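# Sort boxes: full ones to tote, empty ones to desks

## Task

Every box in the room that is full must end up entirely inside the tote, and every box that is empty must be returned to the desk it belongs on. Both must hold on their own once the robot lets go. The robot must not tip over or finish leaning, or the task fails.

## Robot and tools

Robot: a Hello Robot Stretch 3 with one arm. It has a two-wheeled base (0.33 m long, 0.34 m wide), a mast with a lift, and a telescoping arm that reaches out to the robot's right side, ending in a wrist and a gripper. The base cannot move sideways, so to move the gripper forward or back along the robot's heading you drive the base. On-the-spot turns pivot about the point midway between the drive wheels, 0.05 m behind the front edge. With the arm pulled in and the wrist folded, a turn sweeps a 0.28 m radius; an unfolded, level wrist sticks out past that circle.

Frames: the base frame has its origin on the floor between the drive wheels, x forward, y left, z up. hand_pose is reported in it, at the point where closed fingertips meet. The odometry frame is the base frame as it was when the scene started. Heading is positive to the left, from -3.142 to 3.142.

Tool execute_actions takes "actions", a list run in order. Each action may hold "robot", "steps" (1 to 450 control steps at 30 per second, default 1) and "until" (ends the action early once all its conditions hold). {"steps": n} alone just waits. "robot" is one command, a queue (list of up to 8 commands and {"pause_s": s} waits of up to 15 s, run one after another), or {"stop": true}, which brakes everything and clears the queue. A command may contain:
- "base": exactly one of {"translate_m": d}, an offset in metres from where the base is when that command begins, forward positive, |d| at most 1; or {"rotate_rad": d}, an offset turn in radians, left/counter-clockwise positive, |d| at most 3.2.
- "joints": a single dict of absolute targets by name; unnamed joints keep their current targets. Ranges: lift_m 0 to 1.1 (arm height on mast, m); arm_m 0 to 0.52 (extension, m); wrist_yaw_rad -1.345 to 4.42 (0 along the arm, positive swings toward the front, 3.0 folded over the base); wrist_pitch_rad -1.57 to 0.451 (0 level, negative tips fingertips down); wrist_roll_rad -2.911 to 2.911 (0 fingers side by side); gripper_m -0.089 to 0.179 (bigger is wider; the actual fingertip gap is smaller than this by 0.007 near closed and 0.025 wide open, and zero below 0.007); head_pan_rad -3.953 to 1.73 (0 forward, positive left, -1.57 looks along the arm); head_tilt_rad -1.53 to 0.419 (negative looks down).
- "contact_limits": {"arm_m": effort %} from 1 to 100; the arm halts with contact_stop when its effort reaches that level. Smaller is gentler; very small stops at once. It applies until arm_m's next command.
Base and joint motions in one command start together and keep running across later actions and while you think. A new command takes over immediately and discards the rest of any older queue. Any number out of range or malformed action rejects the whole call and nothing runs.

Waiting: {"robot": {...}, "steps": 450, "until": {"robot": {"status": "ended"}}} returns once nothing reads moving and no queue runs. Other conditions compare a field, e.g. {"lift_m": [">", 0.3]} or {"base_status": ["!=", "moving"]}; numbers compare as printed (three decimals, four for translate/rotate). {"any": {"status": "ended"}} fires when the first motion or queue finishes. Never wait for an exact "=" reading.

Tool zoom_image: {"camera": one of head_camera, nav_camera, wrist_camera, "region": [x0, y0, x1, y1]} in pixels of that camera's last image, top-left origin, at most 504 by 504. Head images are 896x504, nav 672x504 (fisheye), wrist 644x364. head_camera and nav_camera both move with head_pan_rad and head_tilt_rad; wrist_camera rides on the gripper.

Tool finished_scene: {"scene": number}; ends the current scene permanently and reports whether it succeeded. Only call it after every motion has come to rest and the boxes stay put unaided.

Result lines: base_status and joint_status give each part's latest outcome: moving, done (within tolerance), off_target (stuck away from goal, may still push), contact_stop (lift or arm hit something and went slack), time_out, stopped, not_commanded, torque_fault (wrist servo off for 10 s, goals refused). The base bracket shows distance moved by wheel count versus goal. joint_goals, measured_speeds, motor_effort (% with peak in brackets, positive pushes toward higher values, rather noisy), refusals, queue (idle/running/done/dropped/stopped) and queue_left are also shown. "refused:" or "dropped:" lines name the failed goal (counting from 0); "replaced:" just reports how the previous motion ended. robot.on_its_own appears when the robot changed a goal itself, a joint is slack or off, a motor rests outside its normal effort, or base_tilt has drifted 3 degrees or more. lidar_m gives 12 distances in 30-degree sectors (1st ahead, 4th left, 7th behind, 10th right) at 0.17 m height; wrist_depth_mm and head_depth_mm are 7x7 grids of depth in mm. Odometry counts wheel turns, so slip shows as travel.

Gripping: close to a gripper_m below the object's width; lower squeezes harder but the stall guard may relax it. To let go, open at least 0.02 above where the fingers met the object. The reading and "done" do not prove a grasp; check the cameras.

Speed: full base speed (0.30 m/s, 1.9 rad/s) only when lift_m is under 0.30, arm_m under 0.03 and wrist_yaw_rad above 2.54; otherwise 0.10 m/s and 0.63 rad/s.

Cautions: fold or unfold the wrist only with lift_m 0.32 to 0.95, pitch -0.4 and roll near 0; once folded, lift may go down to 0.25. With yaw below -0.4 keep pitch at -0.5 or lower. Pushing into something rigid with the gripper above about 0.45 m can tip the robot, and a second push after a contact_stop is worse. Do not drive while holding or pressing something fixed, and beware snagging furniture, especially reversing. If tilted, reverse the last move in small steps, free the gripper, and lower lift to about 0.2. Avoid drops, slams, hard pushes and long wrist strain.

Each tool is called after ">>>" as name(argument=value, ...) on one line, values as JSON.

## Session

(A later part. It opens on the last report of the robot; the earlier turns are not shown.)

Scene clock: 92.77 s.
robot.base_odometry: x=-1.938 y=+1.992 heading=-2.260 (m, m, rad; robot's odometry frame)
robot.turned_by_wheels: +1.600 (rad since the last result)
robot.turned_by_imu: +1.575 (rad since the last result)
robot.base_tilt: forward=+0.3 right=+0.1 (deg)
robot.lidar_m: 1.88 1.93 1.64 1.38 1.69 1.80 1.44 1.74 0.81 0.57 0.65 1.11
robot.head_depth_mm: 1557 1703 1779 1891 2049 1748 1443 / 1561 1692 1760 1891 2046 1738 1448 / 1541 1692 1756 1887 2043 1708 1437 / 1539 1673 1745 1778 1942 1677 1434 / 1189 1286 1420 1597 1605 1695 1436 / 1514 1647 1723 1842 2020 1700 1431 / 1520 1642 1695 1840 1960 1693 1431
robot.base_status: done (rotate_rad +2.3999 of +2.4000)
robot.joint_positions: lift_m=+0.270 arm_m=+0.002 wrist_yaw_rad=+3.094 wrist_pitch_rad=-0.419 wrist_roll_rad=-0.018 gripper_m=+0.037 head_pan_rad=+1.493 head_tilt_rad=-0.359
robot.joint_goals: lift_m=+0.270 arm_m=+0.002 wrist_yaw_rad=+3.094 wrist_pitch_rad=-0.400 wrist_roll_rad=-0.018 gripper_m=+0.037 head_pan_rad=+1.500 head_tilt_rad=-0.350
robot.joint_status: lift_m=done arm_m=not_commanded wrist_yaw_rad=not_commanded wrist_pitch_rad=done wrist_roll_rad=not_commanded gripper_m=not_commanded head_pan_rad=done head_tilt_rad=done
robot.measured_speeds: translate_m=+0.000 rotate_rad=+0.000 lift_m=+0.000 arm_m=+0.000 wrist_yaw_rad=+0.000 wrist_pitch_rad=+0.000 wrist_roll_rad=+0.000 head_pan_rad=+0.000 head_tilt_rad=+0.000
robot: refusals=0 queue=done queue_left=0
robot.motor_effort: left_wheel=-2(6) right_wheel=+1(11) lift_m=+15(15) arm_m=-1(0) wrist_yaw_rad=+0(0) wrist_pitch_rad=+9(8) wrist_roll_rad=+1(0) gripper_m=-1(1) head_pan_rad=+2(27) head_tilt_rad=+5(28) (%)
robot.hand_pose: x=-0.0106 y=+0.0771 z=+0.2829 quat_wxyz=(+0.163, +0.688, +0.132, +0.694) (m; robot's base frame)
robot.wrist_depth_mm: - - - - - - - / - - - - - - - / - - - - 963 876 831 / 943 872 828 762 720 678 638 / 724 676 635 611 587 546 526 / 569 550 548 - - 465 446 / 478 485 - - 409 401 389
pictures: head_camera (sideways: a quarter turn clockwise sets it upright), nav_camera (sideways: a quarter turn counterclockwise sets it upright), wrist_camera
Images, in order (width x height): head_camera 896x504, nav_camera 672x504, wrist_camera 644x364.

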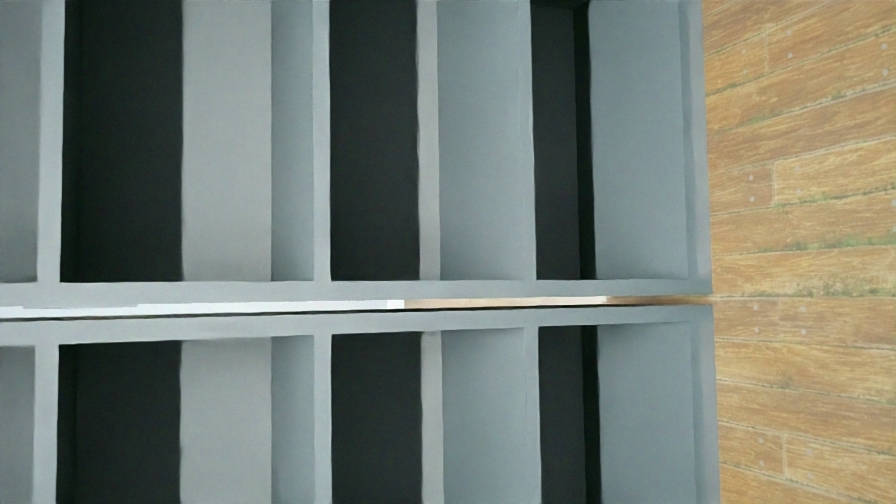

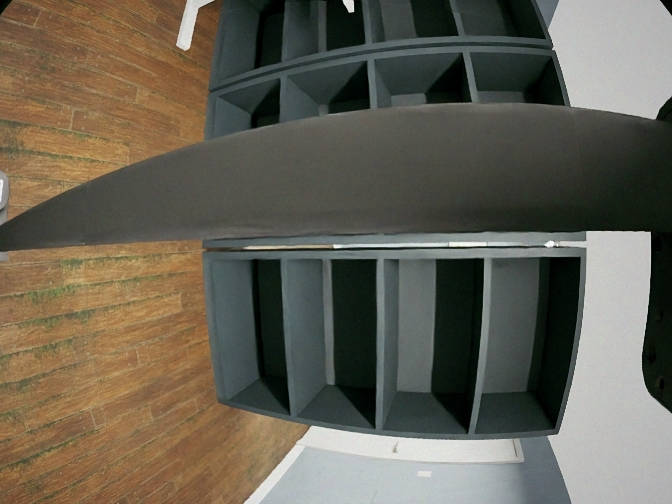

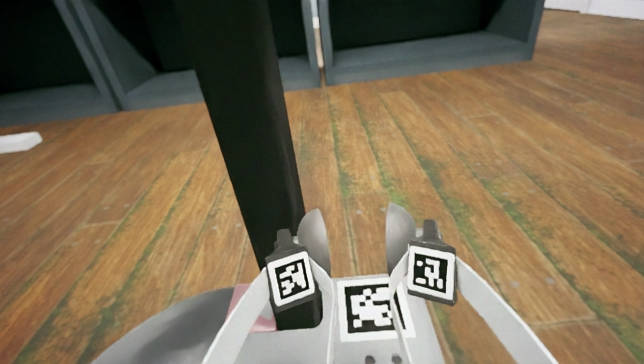

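>>> execute_actions(actions=[{"robot": {"joints": {"head_pan_rad": -1.57, "head_tilt_rad": -0.5}}, "steps": 450, "until": {"robot": {"status": "ended"}}}])

Scene clock: 96.67 s.
robot.base_odometry: x=-1.938 y=+1.992 heading=-2.260 (m, m, rad; robot's odometry frame)
robot.turned_by_wheels: +0.000 (rad since the last result)
robot.turned_by_imu: +0.001 (rad since the last result)
robot.base_tilt: forward=+0.3 right=+0.2 (deg)
robot.lidar_m: 1.88 1.94 1.64 1.38 1.68 1.79 1.44 1.74 0.81 0.57 0.65 1.11
robot.head_depth_mm: 996 1075 936 646 514 1431 1211 / 993 1081 938 662 512 1503 1302 / 994 1088 938 664 513 1515 1311 / 996 1089 935 661 513 1472 1282 / 1000 1088 933 664 513 904 1281 / 1000 1086 934 662 512 883 1281 / 1009 1097 936 659 512 882 1006
robot.base_status: done (rotate_rad +2.3999 of +2.4000)
robot.joint_positions: lift_m=+0.270 arm_m=+0.002 wrist_yaw_rad=+3.094 wrist_pitch_rad=-0.419 wrist_roll_rad=-0.018 gripper_m=+0.037 head_pan_rad=-1.563 head_tilt_rad=-0.494
robot.joint_goals: lift_m=+0.270 arm_m=+0.002 wrist_yaw_rad=+3.094 wrist_pitch_rad=-0.400 wrist_roll_rad=-0.018 gripper_m=+0.037 head_pan_rad=-1.570 head_tilt_rad=-0.500
robot.joint_status: lift_m=done arm_m=not_commanded wrist_yaw_rad=not_commanded wrist_pitch_rad=done wrist_roll_rad=not_commanded gripper_m=not_commanded head_pan_rad=done head_tilt_rad=done
robot.measured_speeds: translate_m=+0.000 rotate_rad=+0.000 lift_m=+0.000 arm_m=+0.000 wrist_yaw_rad=+0.000 wrist_pitch_rad=+0.000 wrist_roll_rad=+0.000 head_pan_rad=+0.000 head_tilt_rad=+0.000
robot: refusals=0 queue=done queue_left=0
robot.motor_effort: left_wheel=-2(2) right_wheel=+1(1) lift_m=+15(15) arm_m=-1(0) wrist_yaw_rad=+0(0) wrist_pitch_rad=+8(9) wrist_roll_rad=+0(0) gripper_m=+0(1) head_pan_rad=-2(27) head_tilt_rad=-3(20) (%)
robot.hand_pose: x=-0.0106 y=+0.0771 z=+0.2829 quat_wxyz=(+0.163, +0.688, +0.132, +0.694) (m; robot's base frame)
robot.wrist_depth_mm: - - - - - - - / - - - - - - - / - - - - 936 874 825 / 969 883 817 756 716 664 642 / 735 680 646 604 588 550 527 / 577 547 552 - - 467 447 / 484 483 - - 410 403 390
pictures: head_camera (sideways: a quarter turn clockwise sets it upright), nav_camera (sideways: a quarter turn counterclockwise sets it upright), wrist_camera
Images, in order (width x height): head_camera 896x504, nav_camera 672x504, wrist_camera 644x364.

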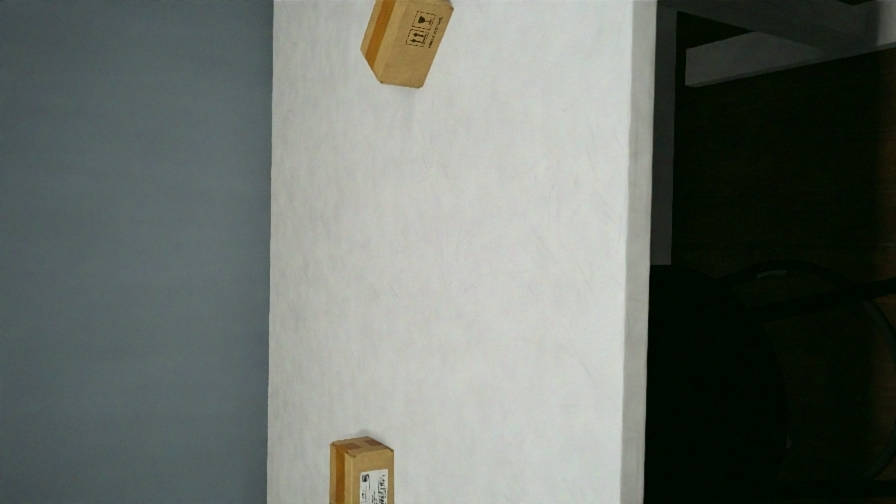

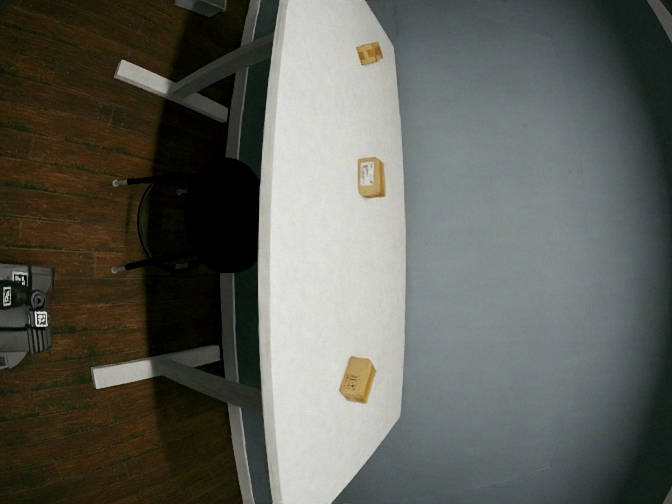

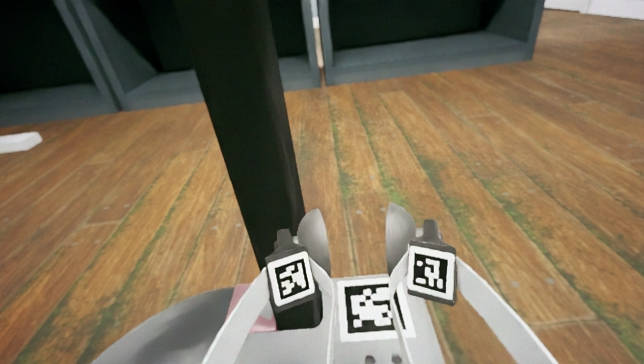

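>>> zoom_image(camera="head_camera", region=[320, 0, 500, 110])

>>> execute_actions(actions=[{"robot": [{"joints": {"lift_m": 0.88, "head_pan_rad": -1.75, "head_tilt_rad": -0.55}}, {"joints": {"wrist_yaw_rad": 1.6}}, {"joints": {"lift_m": 1.09, "gripper_m": 0.17}}, {"joints": {"wrist_yaw_rad": 0.0, "wrist_pitch_rad": 0.0}}], "steps": 450, "until": {"robot": {"status": "ended"}}}, {"steps": 30}])

Region (320, 0, 500, 110) of head_camera's 896x504 image, scaled by 2.800, with more detail than that image has.

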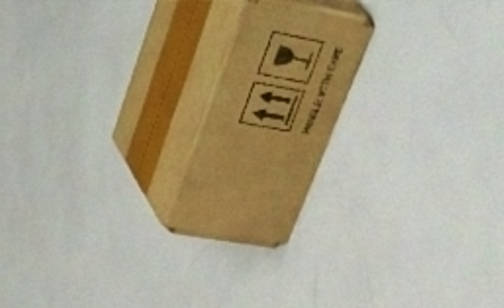

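Scene clock: 135.20 s.
robot.base_odometry: x=-1.938 y=+1.992 heading=-2.260 (m, m, rad; robot's odometry frame)
robot.turned_by_wheels: +0.000 (rad since the last result)
robot.turned_by_imu: +0.003 (rad since the last result)
robot.base_tilt: forward=+0.4 right=+0.2 (deg)
robot.lidar_m: 1.88 1.94 1.64 1.38 1.68 1.80 1.43 1.75 0.81 0.57 0.65 1.12
robot.head_depth_mm: - - - - - 1432 1270 / - - - - - 1248 1250 / - - - - - 1415 1274 / - - - - - 1397 1264 / - - - - - 1422 1264 / - 1073 869 589 498 916 1241 / 971 1054 788 609 497 849 1265
robot.base_status: done (rotate_rad +2.3999 of +2.4000)
robot.joint_positions: lift_m=+1.090 arm_m=+0.002 wrist_yaw_rad=+0.003 wrist_pitch_rad=-0.023 wrist_roll_rad=-0.018 gripper_m=+0.170 head_pan_rad=-1.743 head_tilt_rad=-0.543
robot.joint_goals: lift_m=+1.090 arm_m=+0.002 wrist_yaw_rad=+0.000 wrist_pitch_rad=+0.000 wrist_roll_rad=-0.018 gripper_m=+0.170 head_pan_rad=-1.750 head_tilt_rad=-0.550
robot.joint_status: lift_m=done arm_m=not_commanded wrist_yaw_rad=done wrist_pitch_rad=done wrist_roll_rad=not_commanded gripper_m=done head_pan_rad=done head_tilt_rad=done
robot.measured_speeds: translate_m=+0.000 rotate_rad=+0.000 lift_m=+0.000 arm_m=+0.000 wrist_yaw_rad=+0.000 wrist_pitch_rad=+0.000 wrist_roll_rad=+0.000 head_pan_rad=+0.000 head_tilt_rad=+0.000
robot: refusals=0 queue=done queue_left=0
robot.motor_effort: left_wheel=-2(2) right_wheel=+1(1) lift_m=+35(34) arm_m=+0(1) wrist_yaw_rad=-2(3) wrist_pitch_rad=+10(8) wrist_roll_rad=+0(1) gripper_m=-1(100) head_pan_rad=-3(13) head_tilt_rad=-4(13) (%)
robot.hand_pose: x=-0.0208 y=-0.4026 z=+1.1983 quat_wxyz=(+0.714, +0.009, -0.700, -0.007) (m; robot's base frame)
robot.wrist_depth_mm: 963 918 915 889 892 873 865 / 954 963 945 921 915 910 887 / - 984 967 960 937 932 912 / - - - 975 980 937 933 / - - - 966 873 842 953 / 776 792 658 642 606 564 - / 556 488 497 478 458 420 427
pictures: head_camera (sideways: a quarter turn clockwise sets it upright), nav_camera (sideways: a quarter turn counterclockwise sets it upright), wrist_camera
Images, in order (width x height): head_camera 896x504, nav_camera 672x504, wrist_camera 644x364.

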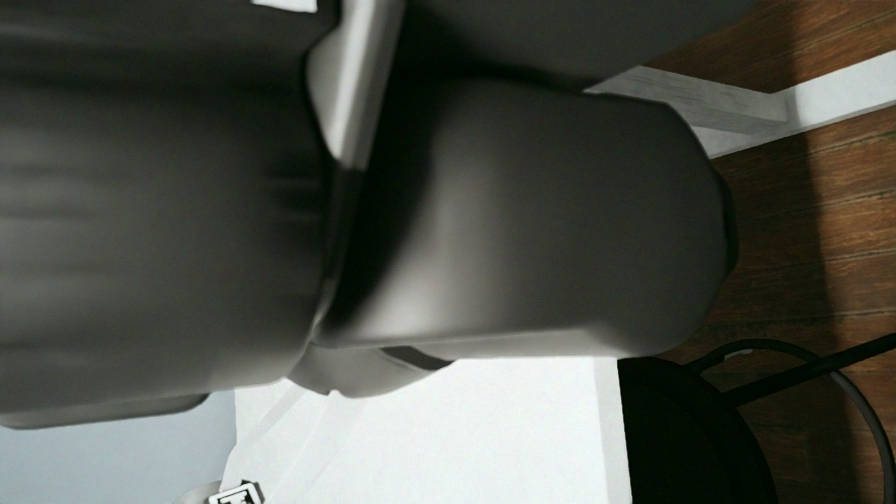

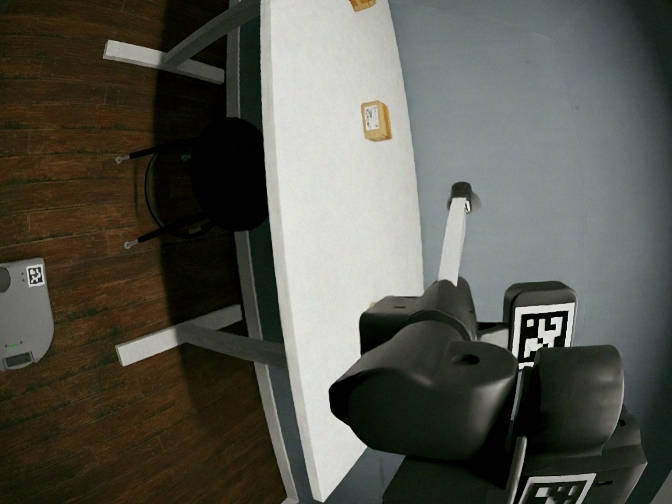

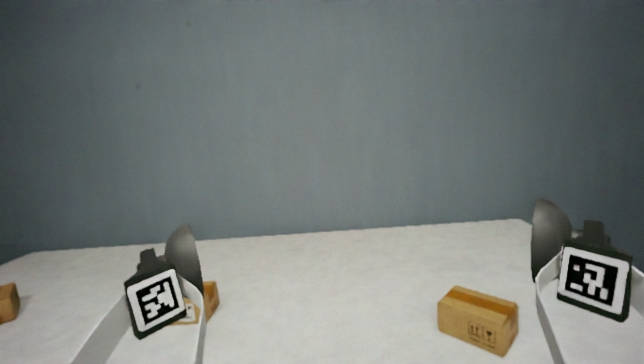

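>>> execute_actions(actions=[{"robot": {"base": {"translate_m": -0.31}, "joints": {"lift_m": 1.1, "arm_m": 0.376, "wrist_yaw_rad": 0.8, "wrist_pitch_rad": -0.85, "head_pan_rad": -1.4, "head_tilt_rad": -0.45}}, "steps": 450, "until": {"robot": {"status": "ended"}}}])

Scene clock: 161.07 s.
robot.base_odometry: x=-1.741 y=+2.231 heading=-2.260 (m, m, rad; robot's odometry frame)
robot.turned_by_wheels: +0.000 (rad since the last result)
robot.turned_by_imu: +0.001 (rad since the last result)
robot.base_tilt: forward=+0.3 right=+0.2 (deg)
robot.lidar_m: 2.19 2.25 1.82 1.40 1.87 1.55 1.13 1.61 1.25 0.74 0.68 0.86
robot.head_depth_mm: 955 - 917 711 540 1482 1332 / 986 1051 - 707 539 973 1165 / 1004 1076 1107 676 538 1508 1335 / 1020 1106 1033 665 538 1550 1340 / 1036 1126 1028 704 536 1560 1331 / 1057 1148 1031 706 536 1478 1298 / 1066 1161 1028 703 537 960 1304
robot.base_status: done (translate_m -0.3100 of -0.3100)
robot.joint_positions: lift_m=+1.098 arm_m=+0.376 wrist_yaw_rad=+0.798 wrist_pitch_rad=-0.858 wrist_roll_rad=-0.018 gripper_m=+0.170 head_pan_rad=-1.407 head_tilt_rad=-0.458
robot.joint_goals: lift_m=+1.100 arm_m=+0.376 wrist_yaw_rad=+0.800 wrist_pitch_rad=-0.850 wrist_roll_rad=-0.018 gripper_m=+0.170 head_pan_rad=-1.400 head_tilt_rad=-0.450
robot.joint_status: lift_m=done arm_m=done wrist_yaw_rad=done wrist_pitch_rad=done wrist_roll_rad=not_commanded gripper_m=done head_pan_rad=done head_tilt_rad=done
robot.measured_speeds: translate_m=+0.000 rotate_rad=+0.000 lift_m=+0.000 arm_m=+0.000 wrist_yaw_rad=+0.000 wrist_pitch_rad=+0.000 wrist_roll_rad=+0.000 head_pan_rad=+0.000 head_tilt_rad=+0.000
robot: refusals=0 queue=done queue_left=0
robot.motor_effort: left_wheel=-2(7) right_wheel=+1(3) lift_m=+36(39) arm_m=+4(3) wrist_yaw_rad=+2(3) wrist_pitch_rad=+3(11) wrist_roll_rad=+0(0) gripper_m=+0(0) head_pan_rad=+2(18) head_tilt_rad=+5(17) (%)
robot.hand_pose: x=+0.0854 y=-0.6250 z=+1.0268 quat_wxyz=(+0.711, +0.521, -0.471, -0.017) (m; robot's base frame)
robot.wrist_depth_mm: 495 463 434 408 387 367 351 / 418 395 375 358 340 322 309 / 362 345 330 314 298 288 278 / 320 305 294 230 263 262 253 / 287 277 264 234 239 241 232 / 260 257 241 234 227 218 - / 239 226 222 215 209 203 198
pictures: head_camera (sideways: a quarter turn clockwise sets it upright), nav_camera (sideways: a quarter turn counterclockwise sets it upright), wrist_camera
Images, in order (width x height): head_camera 896x504, nav_camera 672x504, wrist_camera 644x364.

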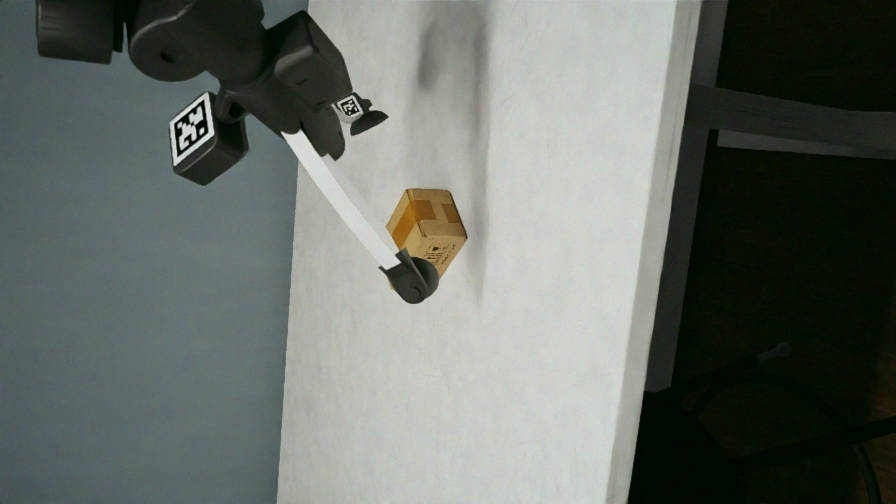

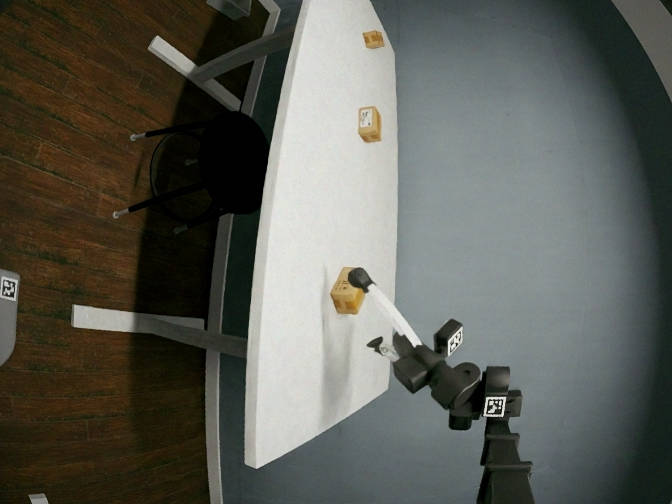

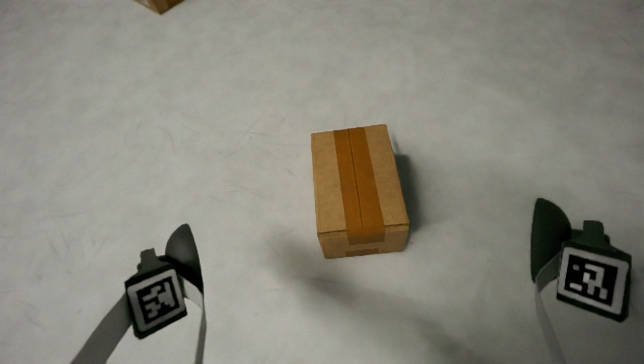

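>>> execute_actions(actions=[{"robot": [{"base": {"translate_m": 0.043}, "joints": {"arm_m": 0.418, "gripper_m": 0.14}}, {"joints": {"lift_m": 1.04}}], "steps": 450, "until": {"robot": {"status": "ended"}}}])

Scene clock: 176.60 s.
robot.base_odometry: x=-1.768 y=+2.198 heading=-2.260 (m, m, rad; robot's odometry frame)
robot.turned_by_wheels: +0.000 (rad since the last result)
robot.turned_by_imu: +0.001 (rad since the last result)
robot.base_tilt: forward=+0.4 right=+0.1 (deg)
robot.lidar_m: 2.14 2.20 1.80 1.39 1.88 1.58 1.17 1.65 1.25 0.74 0.66 0.83
robot.head_depth_mm: 973 - 919 710 539 972 1339 / 989 1063 - 679 538 980 1143 / 1000 1080 1036 661 539 1508 1337 / 1019 1112 1027 677 537 1543 1341 / 1036 1124 1032 707 537 1550 1334 / 1053 1148 1029 705 535 1017 1276 / 1073 1162 1029 705 535 931 1333
robot.base_status: done (translate_m +0.0430 of +0.0430)
robot.joint_positions: lift_m=+1.040 arm_m=+0.418 wrist_yaw_rad=+0.798 wrist_pitch_rad=-0.859 wrist_roll_rad=-0.018 gripper_m=+0.140 head_pan_rad=-1.407 head_tilt_rad=-0.458
robot.joint_goals: lift_m=+1.040 arm_m=+0.418 wrist_yaw_rad=+0.800 wrist_pitch_rad=-0.850 wrist_roll_rad=-0.018 gripper_m=+0.140 head_pan_rad=-1.400 head_tilt_rad=-0.450
robot.joint_status: lift_m=done arm_m=done wrist_yaw_rad=done wrist_pitch_rad=done wrist_roll_rad=not_commanded gripper_m=done head_pan_rad=done head_tilt_rad=done
robot.measured_speeds: translate_m=+0.000 rotate_rad=+0.000 lift_m=+0.000 arm_m=+0.000 wrist_yaw_rad=+0.000 wrist_pitch_rad=+0.000 wrist_roll_rad=+0.000 head_pan_rad=+0.000 head_tilt_rad=+0.000
robot: refusals=0 queue=done queue_left=0
robot.motor_effort: left_wheel=-2(2) right_wheel=+1(7) lift_m=+15(35) arm_m=+3(1) wrist_yaw_rad=+2(2) wrist_pitch_rad=+4(4) wrist_roll_rad=+1(1) gripper_m=+0(98) head_pan_rad=+3(2) head_tilt_rad=+5(5) (%)
robot.hand_pose: x=+0.0853 y=-0.6669 z=+0.9694 quat_wxyz=(+0.711, +0.521, -0.471, -0.017) (m; robot's base frame)
robot.wrist_depth_mm: 369 350 329 309 291 277 262 / 317 298 283 270 255 244 234 / 276 262 250 238 229 219 210 / 240 232 223 155 156 198 190 / 217 210 202 140 138 183 175 / 196 192 181 129 124 166 162 / 178 175 167 159 154 154 149
pictures: head_camera (sideways: a quarter turn clockwise sets it upright), nav_camera (sideways: a quarter turn counterclockwise sets it upright), wrist_camera
Images, in order (width x height): head_camera 896x504, nav_camera 672x504, wrist_camera 644x364.

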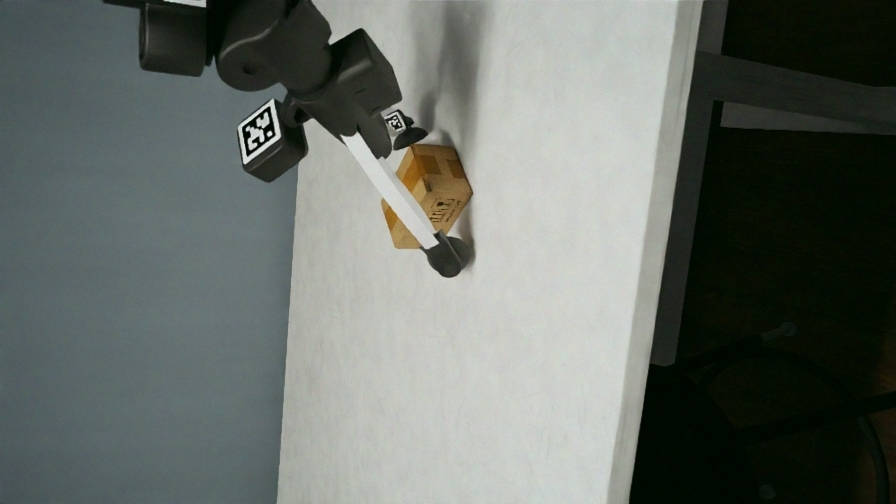

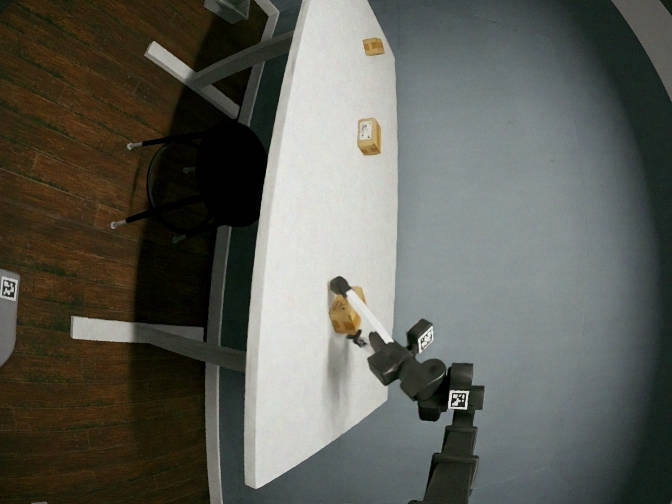

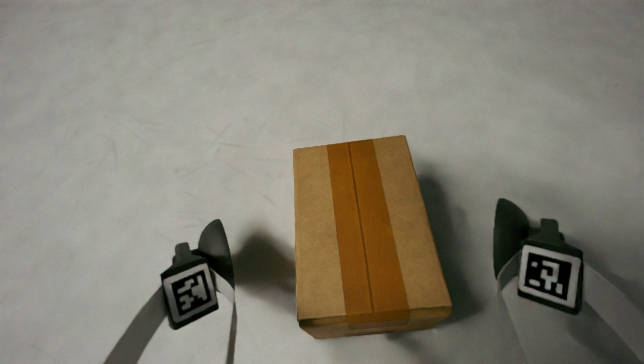

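>>> execute_actions(actions=[{"robot": [{"joints": {"gripper_m": 0.025}}, {"pause_s": 0.3}, {"joints": {"lift_m": 1.07}}], "steps": 450, "until": {"robot": {"status": "ended"}}}, {"steps": 15}])

Scene clock: 185.83 s.
robot.base_odometry: x=-1.768 y=+2.198 heading=-2.260 (m, m, rad; robot's odometry frame)
robot.turned_by_wheels: +0.000 (rad since the last result)
robot.turned_by_imu: +0.001 (rad since the last result)
robot.base_tilt: forward=+0.4 right=+0.2 (deg)
robot.lidar_m: 2.15 2.21 1.80 1.39 1.88 1.58 1.18 1.65 1.25 0.74 0.66 0.83
robot.head_depth_mm: 964 - 921 710 538 969 1333 / 990 1048 - 708 538 978 1152 / 1004 1073 1109 650 538 1502 1339 / 1019 1105 1033 675 537 1548 1337 / 1038 1129 1028 703 538 1554 1329 / 1055 1148 1028 708 537 1022 1279 / 1077 1160 1026 703 537 936 1324
robot.base_status: done (translate_m +0.0430 of +0.0430)
robot.joint_positions: lift_m=+1.070 arm_m=+0.418 wrist_yaw_rad=+0.798 wrist_pitch_rad=-0.860 wrist_roll_rad=-0.018 gripper_m=+0.026 head_pan_rad=-1.407 head_tilt_rad=-0.458
robot.joint_goals: lift_m=+1.070 arm_m=+0.418 wrist_yaw_rad=+0.800 wrist_pitch_rad=-0.850 wrist_roll_rad=-0.018 gripper_m=+0.025 head_pan_rad=-1.400 head_tilt_rad=-0.450
robot.joint_status: lift_m=done arm_m=done wrist_yaw_rad=done wrist_pitch_rad=done wrist_roll_rad=not_commanded gripper_m=done head_pan_rad=done head_tilt_rad=done
robot.measured_speeds: translate_m=+0.000 rotate_rad=+0.000 lift_m=+0.000 arm_m=+0.000 wrist_yaw_rad=+0.000 wrist_pitch_rad=+0.000 wrist_roll_rad=+0.000 head_pan_rad=+0.000 head_tilt_rad=+0.000
robot: refusals=0 queue=done queue_left=0
robot.motor_effort: left_wheel=-2(2) right_wheel=+1(1) lift_m=+35(36) arm_m=+3(3) wrist_yaw_rad=+2(2) wrist_pitch_rad=+4(4) wrist_roll_rad=+1(0) gripper_m=-22(100) head_pan_rad=+2(2) head_tilt_rad=+4(5) (%)
robot.hand_pose: x=+0.0851 y=-0.6667 z=+0.9983 quat_wxyz=(+0.711, +0.522, -0.471, -0.017) (m; robot's base frame)
robot.wrist_depth_mm: 433 405 380 358 340 320 306 / 368 349 329 312 297 284 271 / 318 304 290 277 265 253 242 / 281 269 258 154 156 229 222 / 251 243 236 139 135 211 203 / 228 219 216 128 125 191 187 / 208 203 194 184 180 178 174
pictures: head_camera (sideways: a quarter turn clockwise sets it upright), nav_camera (sideways: a quarter turn counterclockwise sets it upright), wrist_camera
Images, in order (width x height): head_camera 896x504, nav_camera 672x504, wrist_camera 644x364.

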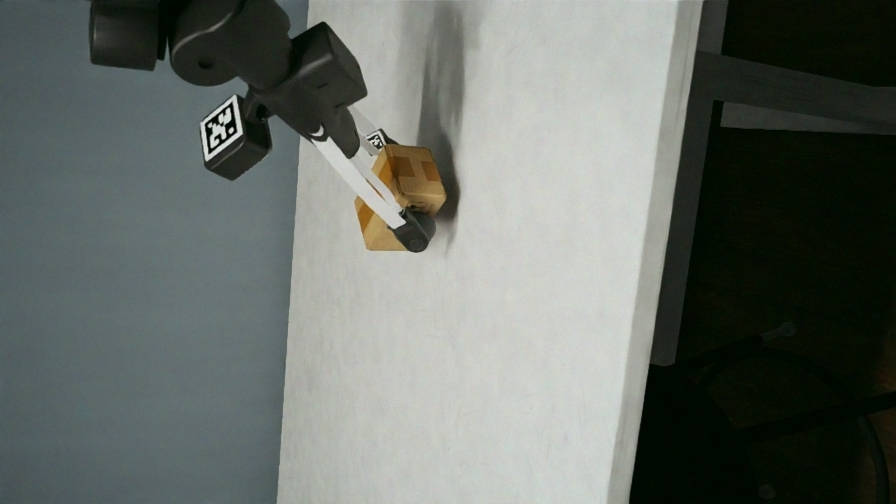

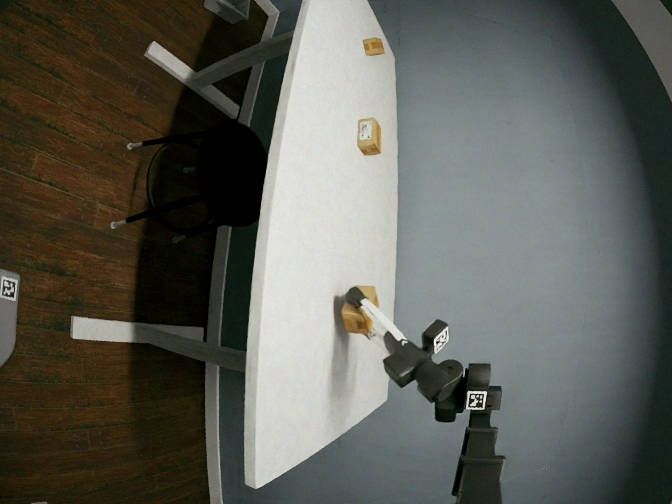

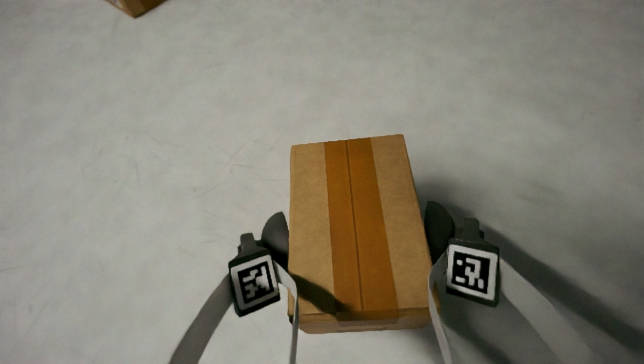

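>>> execute_actions(actions=[{"robot": [{"joints": {"wrist_pitch_rad": 0.0}}], "steps": 450, "until": {"robot": {"status": "ended"}}}, {"steps": 20}])

Scene clock: 190.37 s.
robot.base_odometry: x=-1.768 y=+2.198 heading=-2.260 (m, m, rad; robot's odometry frame)
robot.turned_by_wheels: +0.000 (rad since the last result)
robot.turned_by_imu: +0.001 (rad since the last result)
robot.base_tilt: forward=+0.4 right=+0.2 (deg)
robot.lidar_m: 2.14 2.21 1.79 1.39 1.88 1.58 1.17 1.65 1.25 0.74 0.66 0.83
robot.head_depth_mm: 961 - 972 709 538 969 1338 / 979 - 974 708 537 981 1145 / 1000 1065 1037 708 538 1516 1339 / 1024 648 1035 706 537 1556 1335 / 1038 1121 1031 705 536 1553 1333 / 1053 1143 1030 705 535 1020 1266 / 1068 1163 1030 705 536 935 1341
robot.base_status: done (translate_m +0.0430 of +0.0430)
robot.joint_positions: lift_m=+1.070 arm_m=+0.418 wrist_yaw_rad=+0.798 wrist_pitch_rad=-0.026 wrist_roll_rad=-0.018 gripper_m=+0.026 head_pan_rad=-1.407 head_tilt_rad=-0.458
robot.joint_goals: lift_m=+1.070 arm_m=+0.418 wrist_yaw_rad=+0.800 wrist_pitch_rad=+0.000 wrist_roll_rad=-0.018 gripper_m=+0.025 head_pan_rad=-1.400 head_tilt_rad=-0.450
robot.joint_status: lift_m=done arm_m=done wrist_yaw_rad=done wrist_pitch_rad=done wrist_roll_rad=not_commanded gripper_m=done head_pan_rad=done head_tilt_rad=done
robot.measured_speeds: translate_m=+0.000 rotate_rad=+0.000 lift_m=+0.000 arm_m=+0.000 wrist_yaw_rad=+0.000 wrist_pitch_rad=+0.000 wrist_roll_rad=+0.000 head_pan_rad=+0.000 head_tilt_rad=+0.000
robot: refusals=0 queue=done queue_left=0
robot.motor_effort: left_wheel=-2(2) right_wheel=+1(1) lift_m=+36(36) arm_m=+3(3) wrist_yaw_rad=+2(2) wrist_pitch_rad=+12(13) wrist_roll_rad=+0(1) gripper_m=-20(21) head_pan_rad=+2(1) head_tilt_rad=+5(5) (%)
robot.hand_pose: x=+0.1616 y=-0.7411 z=+1.1775 quat_wxyz=(+0.661, +0.281, -0.642, +0.269) (m; robot's base frame)
robot.wrist_depth_mm: - - - 792 606 492 413 / - - - 842 628 504 427 / - - - 839 627 522 435 / - - - 155 597 535 441 / - - - 139 135 535 456 / 717 665 554 128 125 521 465 / 509 478 457 409 401 407 398
pictures: head_camera (sideways: a quarter turn clockwise sets it upright), nav_camera (sideways: a quarter turn counterclockwise sets it upright), wrist_camera
Images, in order (width x height): head_camera 896x504, nav_camera 672x504, wrist_camera 644x364.

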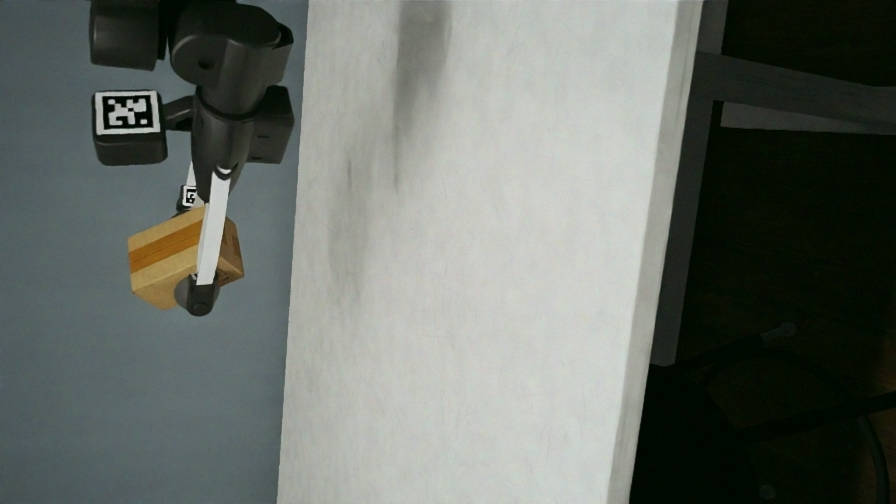

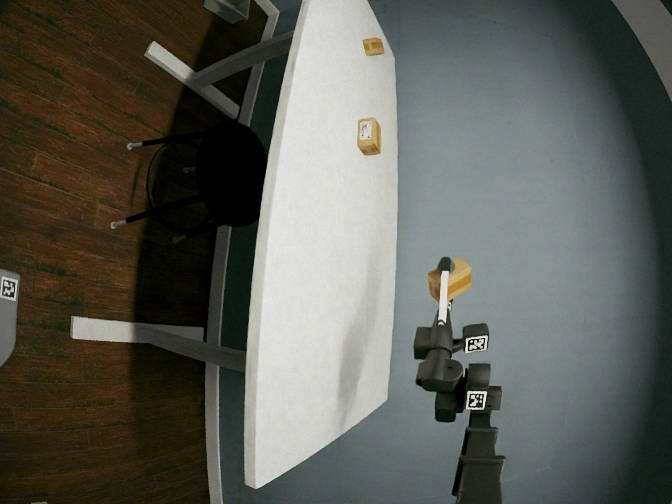

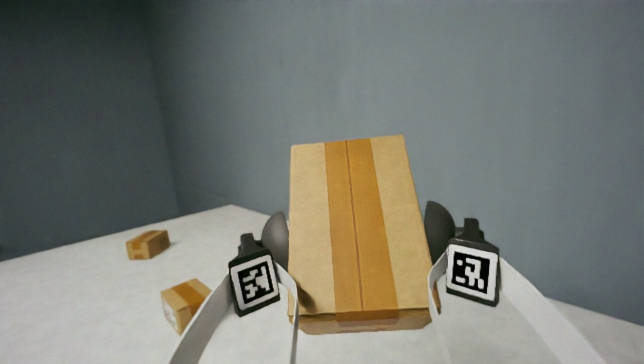

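>>> execute_actions(actions=[{"robot": [{"joints": {"wrist_pitch_rad": -0.85}}, {"joints": {"lift_m": 1.041}}, {"joints": {"gripper_m": 0.14}}, {"joints": {"lift_m": 1.1}}, {"joints": {"arm_m": 0.25, "head_pan_rad": -1.2}}], "steps": 450, "until": {"robot": {"status": "ended"}}}])

Scene clock: 201.70 s.
robot.base_odometry: x=-1.768 y=+2.198 heading=-2.260 (m, m, rad; robot's odometry frame)
robot.turned_by_wheels: +0.000 (rad since the last result)
robot.turned_by_imu: +0.002 (rad since the last result)
robot.base_tilt: forward=+0.4 right=+0.2 (deg)
robot.lidar_m: 2.14 2.21 1.79 1.39 1.88 1.58 1.17 1.65 1.25 0.74 0.66 0.83
robot.head_depth_mm: 977 1041 974 638 539 474 1333 / 1010 1086 1040 672 538 1507 1340 / 1040 1124 1029 740 536 1550 1339 / 1077 1178 1032 705 537 1514 1337 / 1118 1219 1027 706 556 979 1302 / 1159 1263 969 704 576 963 1336 / 1207 1323 1028 705 597 1211 1276
robot.base_status: done (translate_m +0.0430 of +0.0430)
robot.joint_positions: lift_m=+1.098 arm_m=+0.250 wrist_yaw_rad=+0.799 wrist_pitch_rad=-0.860 wrist_roll_rad=-0.018 gripper_m=+0.140 head_pan_rad=-1.207 head_tilt_rad=-0.458
robot.joint_goals: lift_m=+1.100 arm_m=+0.250 wrist_yaw_rad=+0.800 wrist_pitch_rad=-0.850 wrist_roll_rad=-0.018 gripper_m=+0.140 head_pan_rad=-1.200 head_tilt_rad=-0.450
robot.joint_status: lift_m=done arm_m=done wrist_yaw_rad=done wrist_pitch_rad=done wrist_roll_rad=not_commanded gripper_m=done head_pan_rad=done head_tilt_rad=done
robot.measured_speeds: translate_m=+0.000 rotate_rad=+0.000 lift_m=+0.000 arm_m=+0.000 wrist_yaw_rad=+0.000 wrist_pitch_rad=+0.000 wrist_roll_rad=+0.000 head_pan_rad=+0.000 head_tilt_rad=+0.000
robot: refusals=0 queue=done queue_left=0
robot.motor_effort: left_wheel=-2(2) right_wheel=+1(1) lift_m=+35(36) arm_m=-2(1) wrist_yaw_rad=+1(2) wrist_pitch_rad=+5(11) wrist_roll_rad=+1(1) gripper_m=-1(97) head_pan_rad=+2(16) head_tilt_rad=+5(5) (%)
robot.hand_pose: x=+0.0852 y=-0.4991 z=+1.0266 quat_wxyz=(+0.711, +0.522, -0.471, -0.017) (m; robot's base frame)
robot.wrist_depth_mm: 488 463 436 411 386 366 346 / 428 395 378 355 338 260 309 / - 346 330 315 301 229 275 / - 310 294 283 272 254 252 / - 289 267 255 248 242 231 / - - 240 234 227 220 215 / - - 227 215 209 203 197
pictures: head_camera (sideways: a quarter turn clockwise sets it upright), nav_camera (sideways: a quarter turn counterclockwise sets it upright), wrist_camera
Images, in order (width x height): head_camera 896x504, nav_camera 672x504, wrist_camera 644x364.

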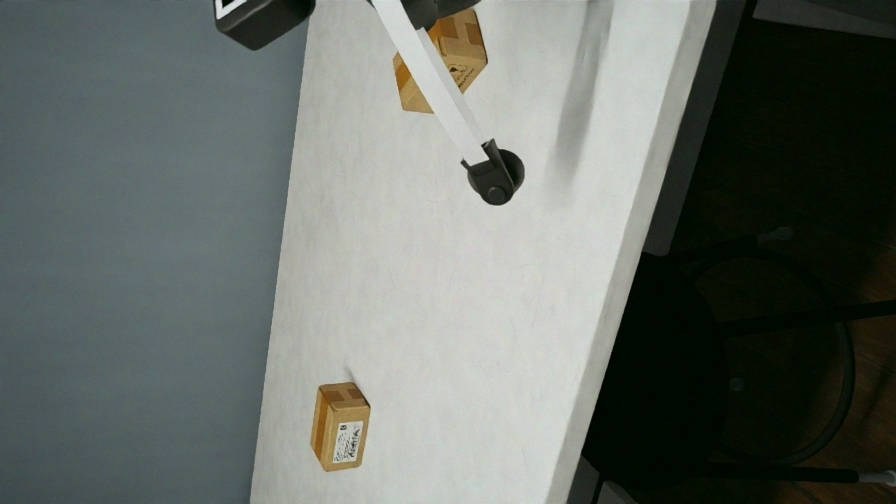

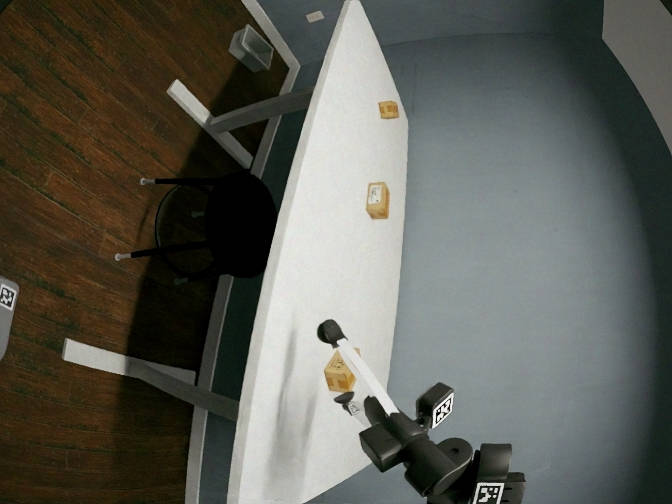

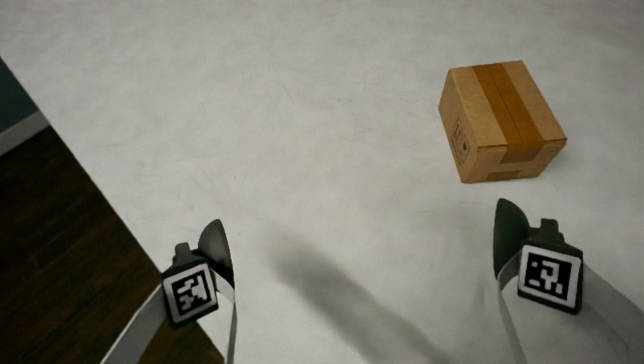

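>>> zoom_image(camera="head_camera", region=[280, 360, 420, 490])

Region (280, 360, 420, 490) of head_camera's 896x504 image, scaled by 3.600, with more detail than that image has; it fills the top 468 rows of this view, and the rest is white.

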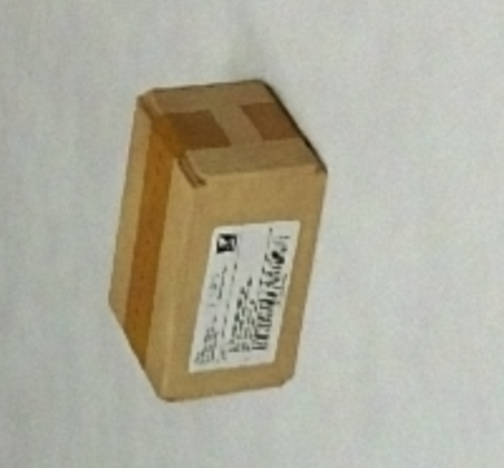

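>>> execute_actions(actions=[{"robot": [{"base": {"translate_m": 0.57}, "joints": {"wrist_yaw_rad": 0.0, "gripper_m": 0.17, "arm_m": 0.3, "head_pan_rad": -1.5}}, {"joints": {"arm_m": 0.44}}], "steps": 450, "until": {"robot": {"status": "ended"}}}])

Scene clock: 222.83 s.
robot.base_odometry: x=-2.130 y=+1.758 heading=-2.260 (m, m, rad; robot's odometry frame)
robot.turned_by_wheels: +0.000 (rad since the last result)
robot.turned_by_imu: +0.001 (rad since the last result)
robot.base_tilt: forward=+0.4 right=+0.2 (deg)
robot.lidar_m: 1.58 1.62 1.51 1.41 1.43 2.05 1.73 1.73 0.61 0.54 0.90 1.61
robot.head_depth_mm: - 1074 1039 711 540 472 1248 / 954 - 970 711 537 844 821 / 981 1064 969 706 538 848 840 / 987 1075 1068 708 537 866 1255 / 997 1084 1027 704 536 1504 1335 / 1010 1092 1028 704 535 1509 1329 / 1018 1098 1024 706 535 1469 1335
robot.base_status: done (translate_m +0.5700 of +0.5700)
robot.joint_positions: lift_m=+1.098 arm_m=+0.440 wrist_yaw_rad=+0.001 wrist_pitch_rad=-0.860 wrist_roll_rad=-0.018 gripper_m=+0.170 head_pan_rad=-1.493 head_tilt_rad=-0.458
robot.joint_goals: lift_m=+1.100 arm_m=+0.440 wrist_yaw_rad=+0.000 wrist_pitch_rad=-0.850 wrist_roll_rad=-0.018 gripper_m=+0.170 head_pan_rad=-1.500 head_tilt_rad=-0.450
robot.joint_status: lift_m=done arm_m=done wrist_yaw_rad=done wrist_pitch_rad=done wrist_roll_rad=not_commanded gripper_m=done head_pan_rad=done head_tilt_rad=done
robot.measured_speeds: translate_m=+0.000 rotate_rad=+0.000 lift_m=+0.000 arm_m=+0.000 wrist_yaw_rad=+0.000 wrist_pitch_rad=+0.000 wrist_roll_rad=+0.000 head_pan_rad=+0.000 head_tilt_rad=+0.000
robot: refusals=0 queue=done queue_left=0
robot.motor_effort: left_wheel=-2(1) right_wheel=+1(6) lift_m=+35(35) arm_m=+3(5) wrist_yaw_rad=-1(4) wrist_pitch_rad=+5(4) wrist_roll_rad=+1(1) gripper_m=-1(99) head_pan_rad=-2(18) head_tilt_rad=+5(5) (%)
robot.hand_pose: x=-0.0214 y=-0.7335 z=+1.0266 quat_wxyz=(+0.649, +0.298, -0.636, -0.292) (m; robot's base frame)
robot.wrist_depth_mm: 493 461 432 406 389 369 347 / 418 394 374 354 341 321 309 / 359 344 330 315 300 289 278 / 319 306 294 281 270 261 252 / 287 276 264 201 239 240 233 / 258 256 238 183 190 220 - / 237 224 221 212 209 203 197
pictures: head_camera (sideways: a quarter turn clockwise sets it upright), nav_camera (sideways: a quarter turn counterclockwise sets it upright), wrist_camera
Images, in order (width x height): head_camera 896x504, nav_camera 672x504, wrist_camera 644x364.

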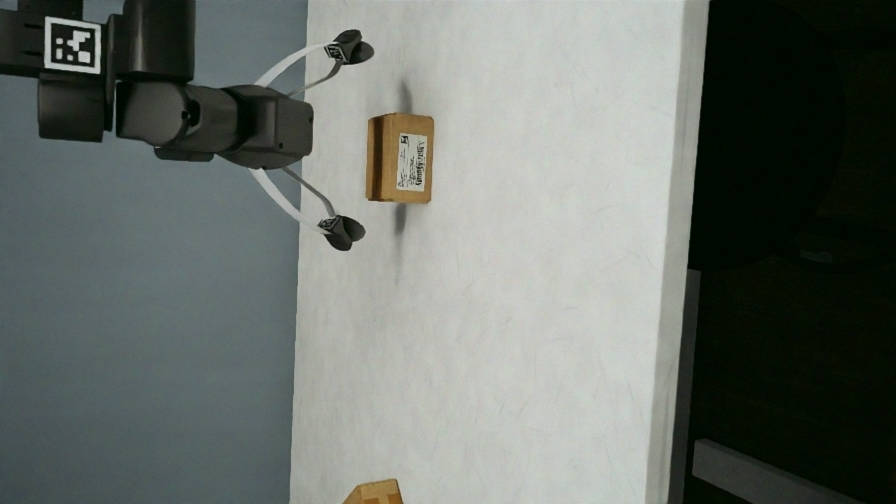

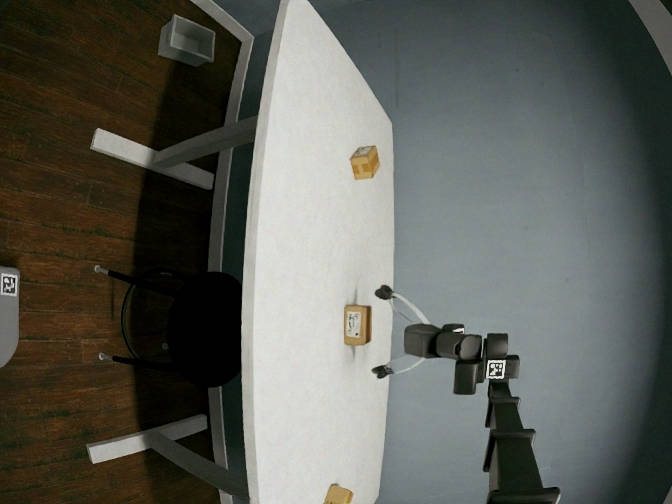

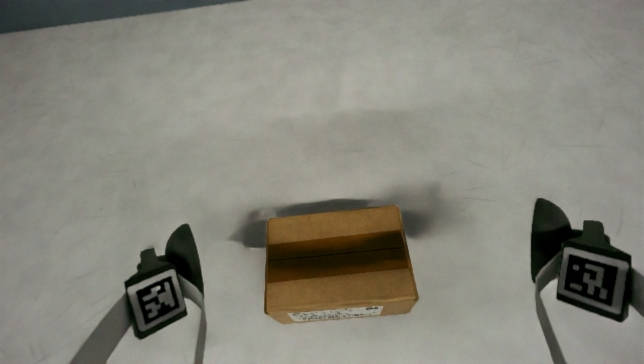

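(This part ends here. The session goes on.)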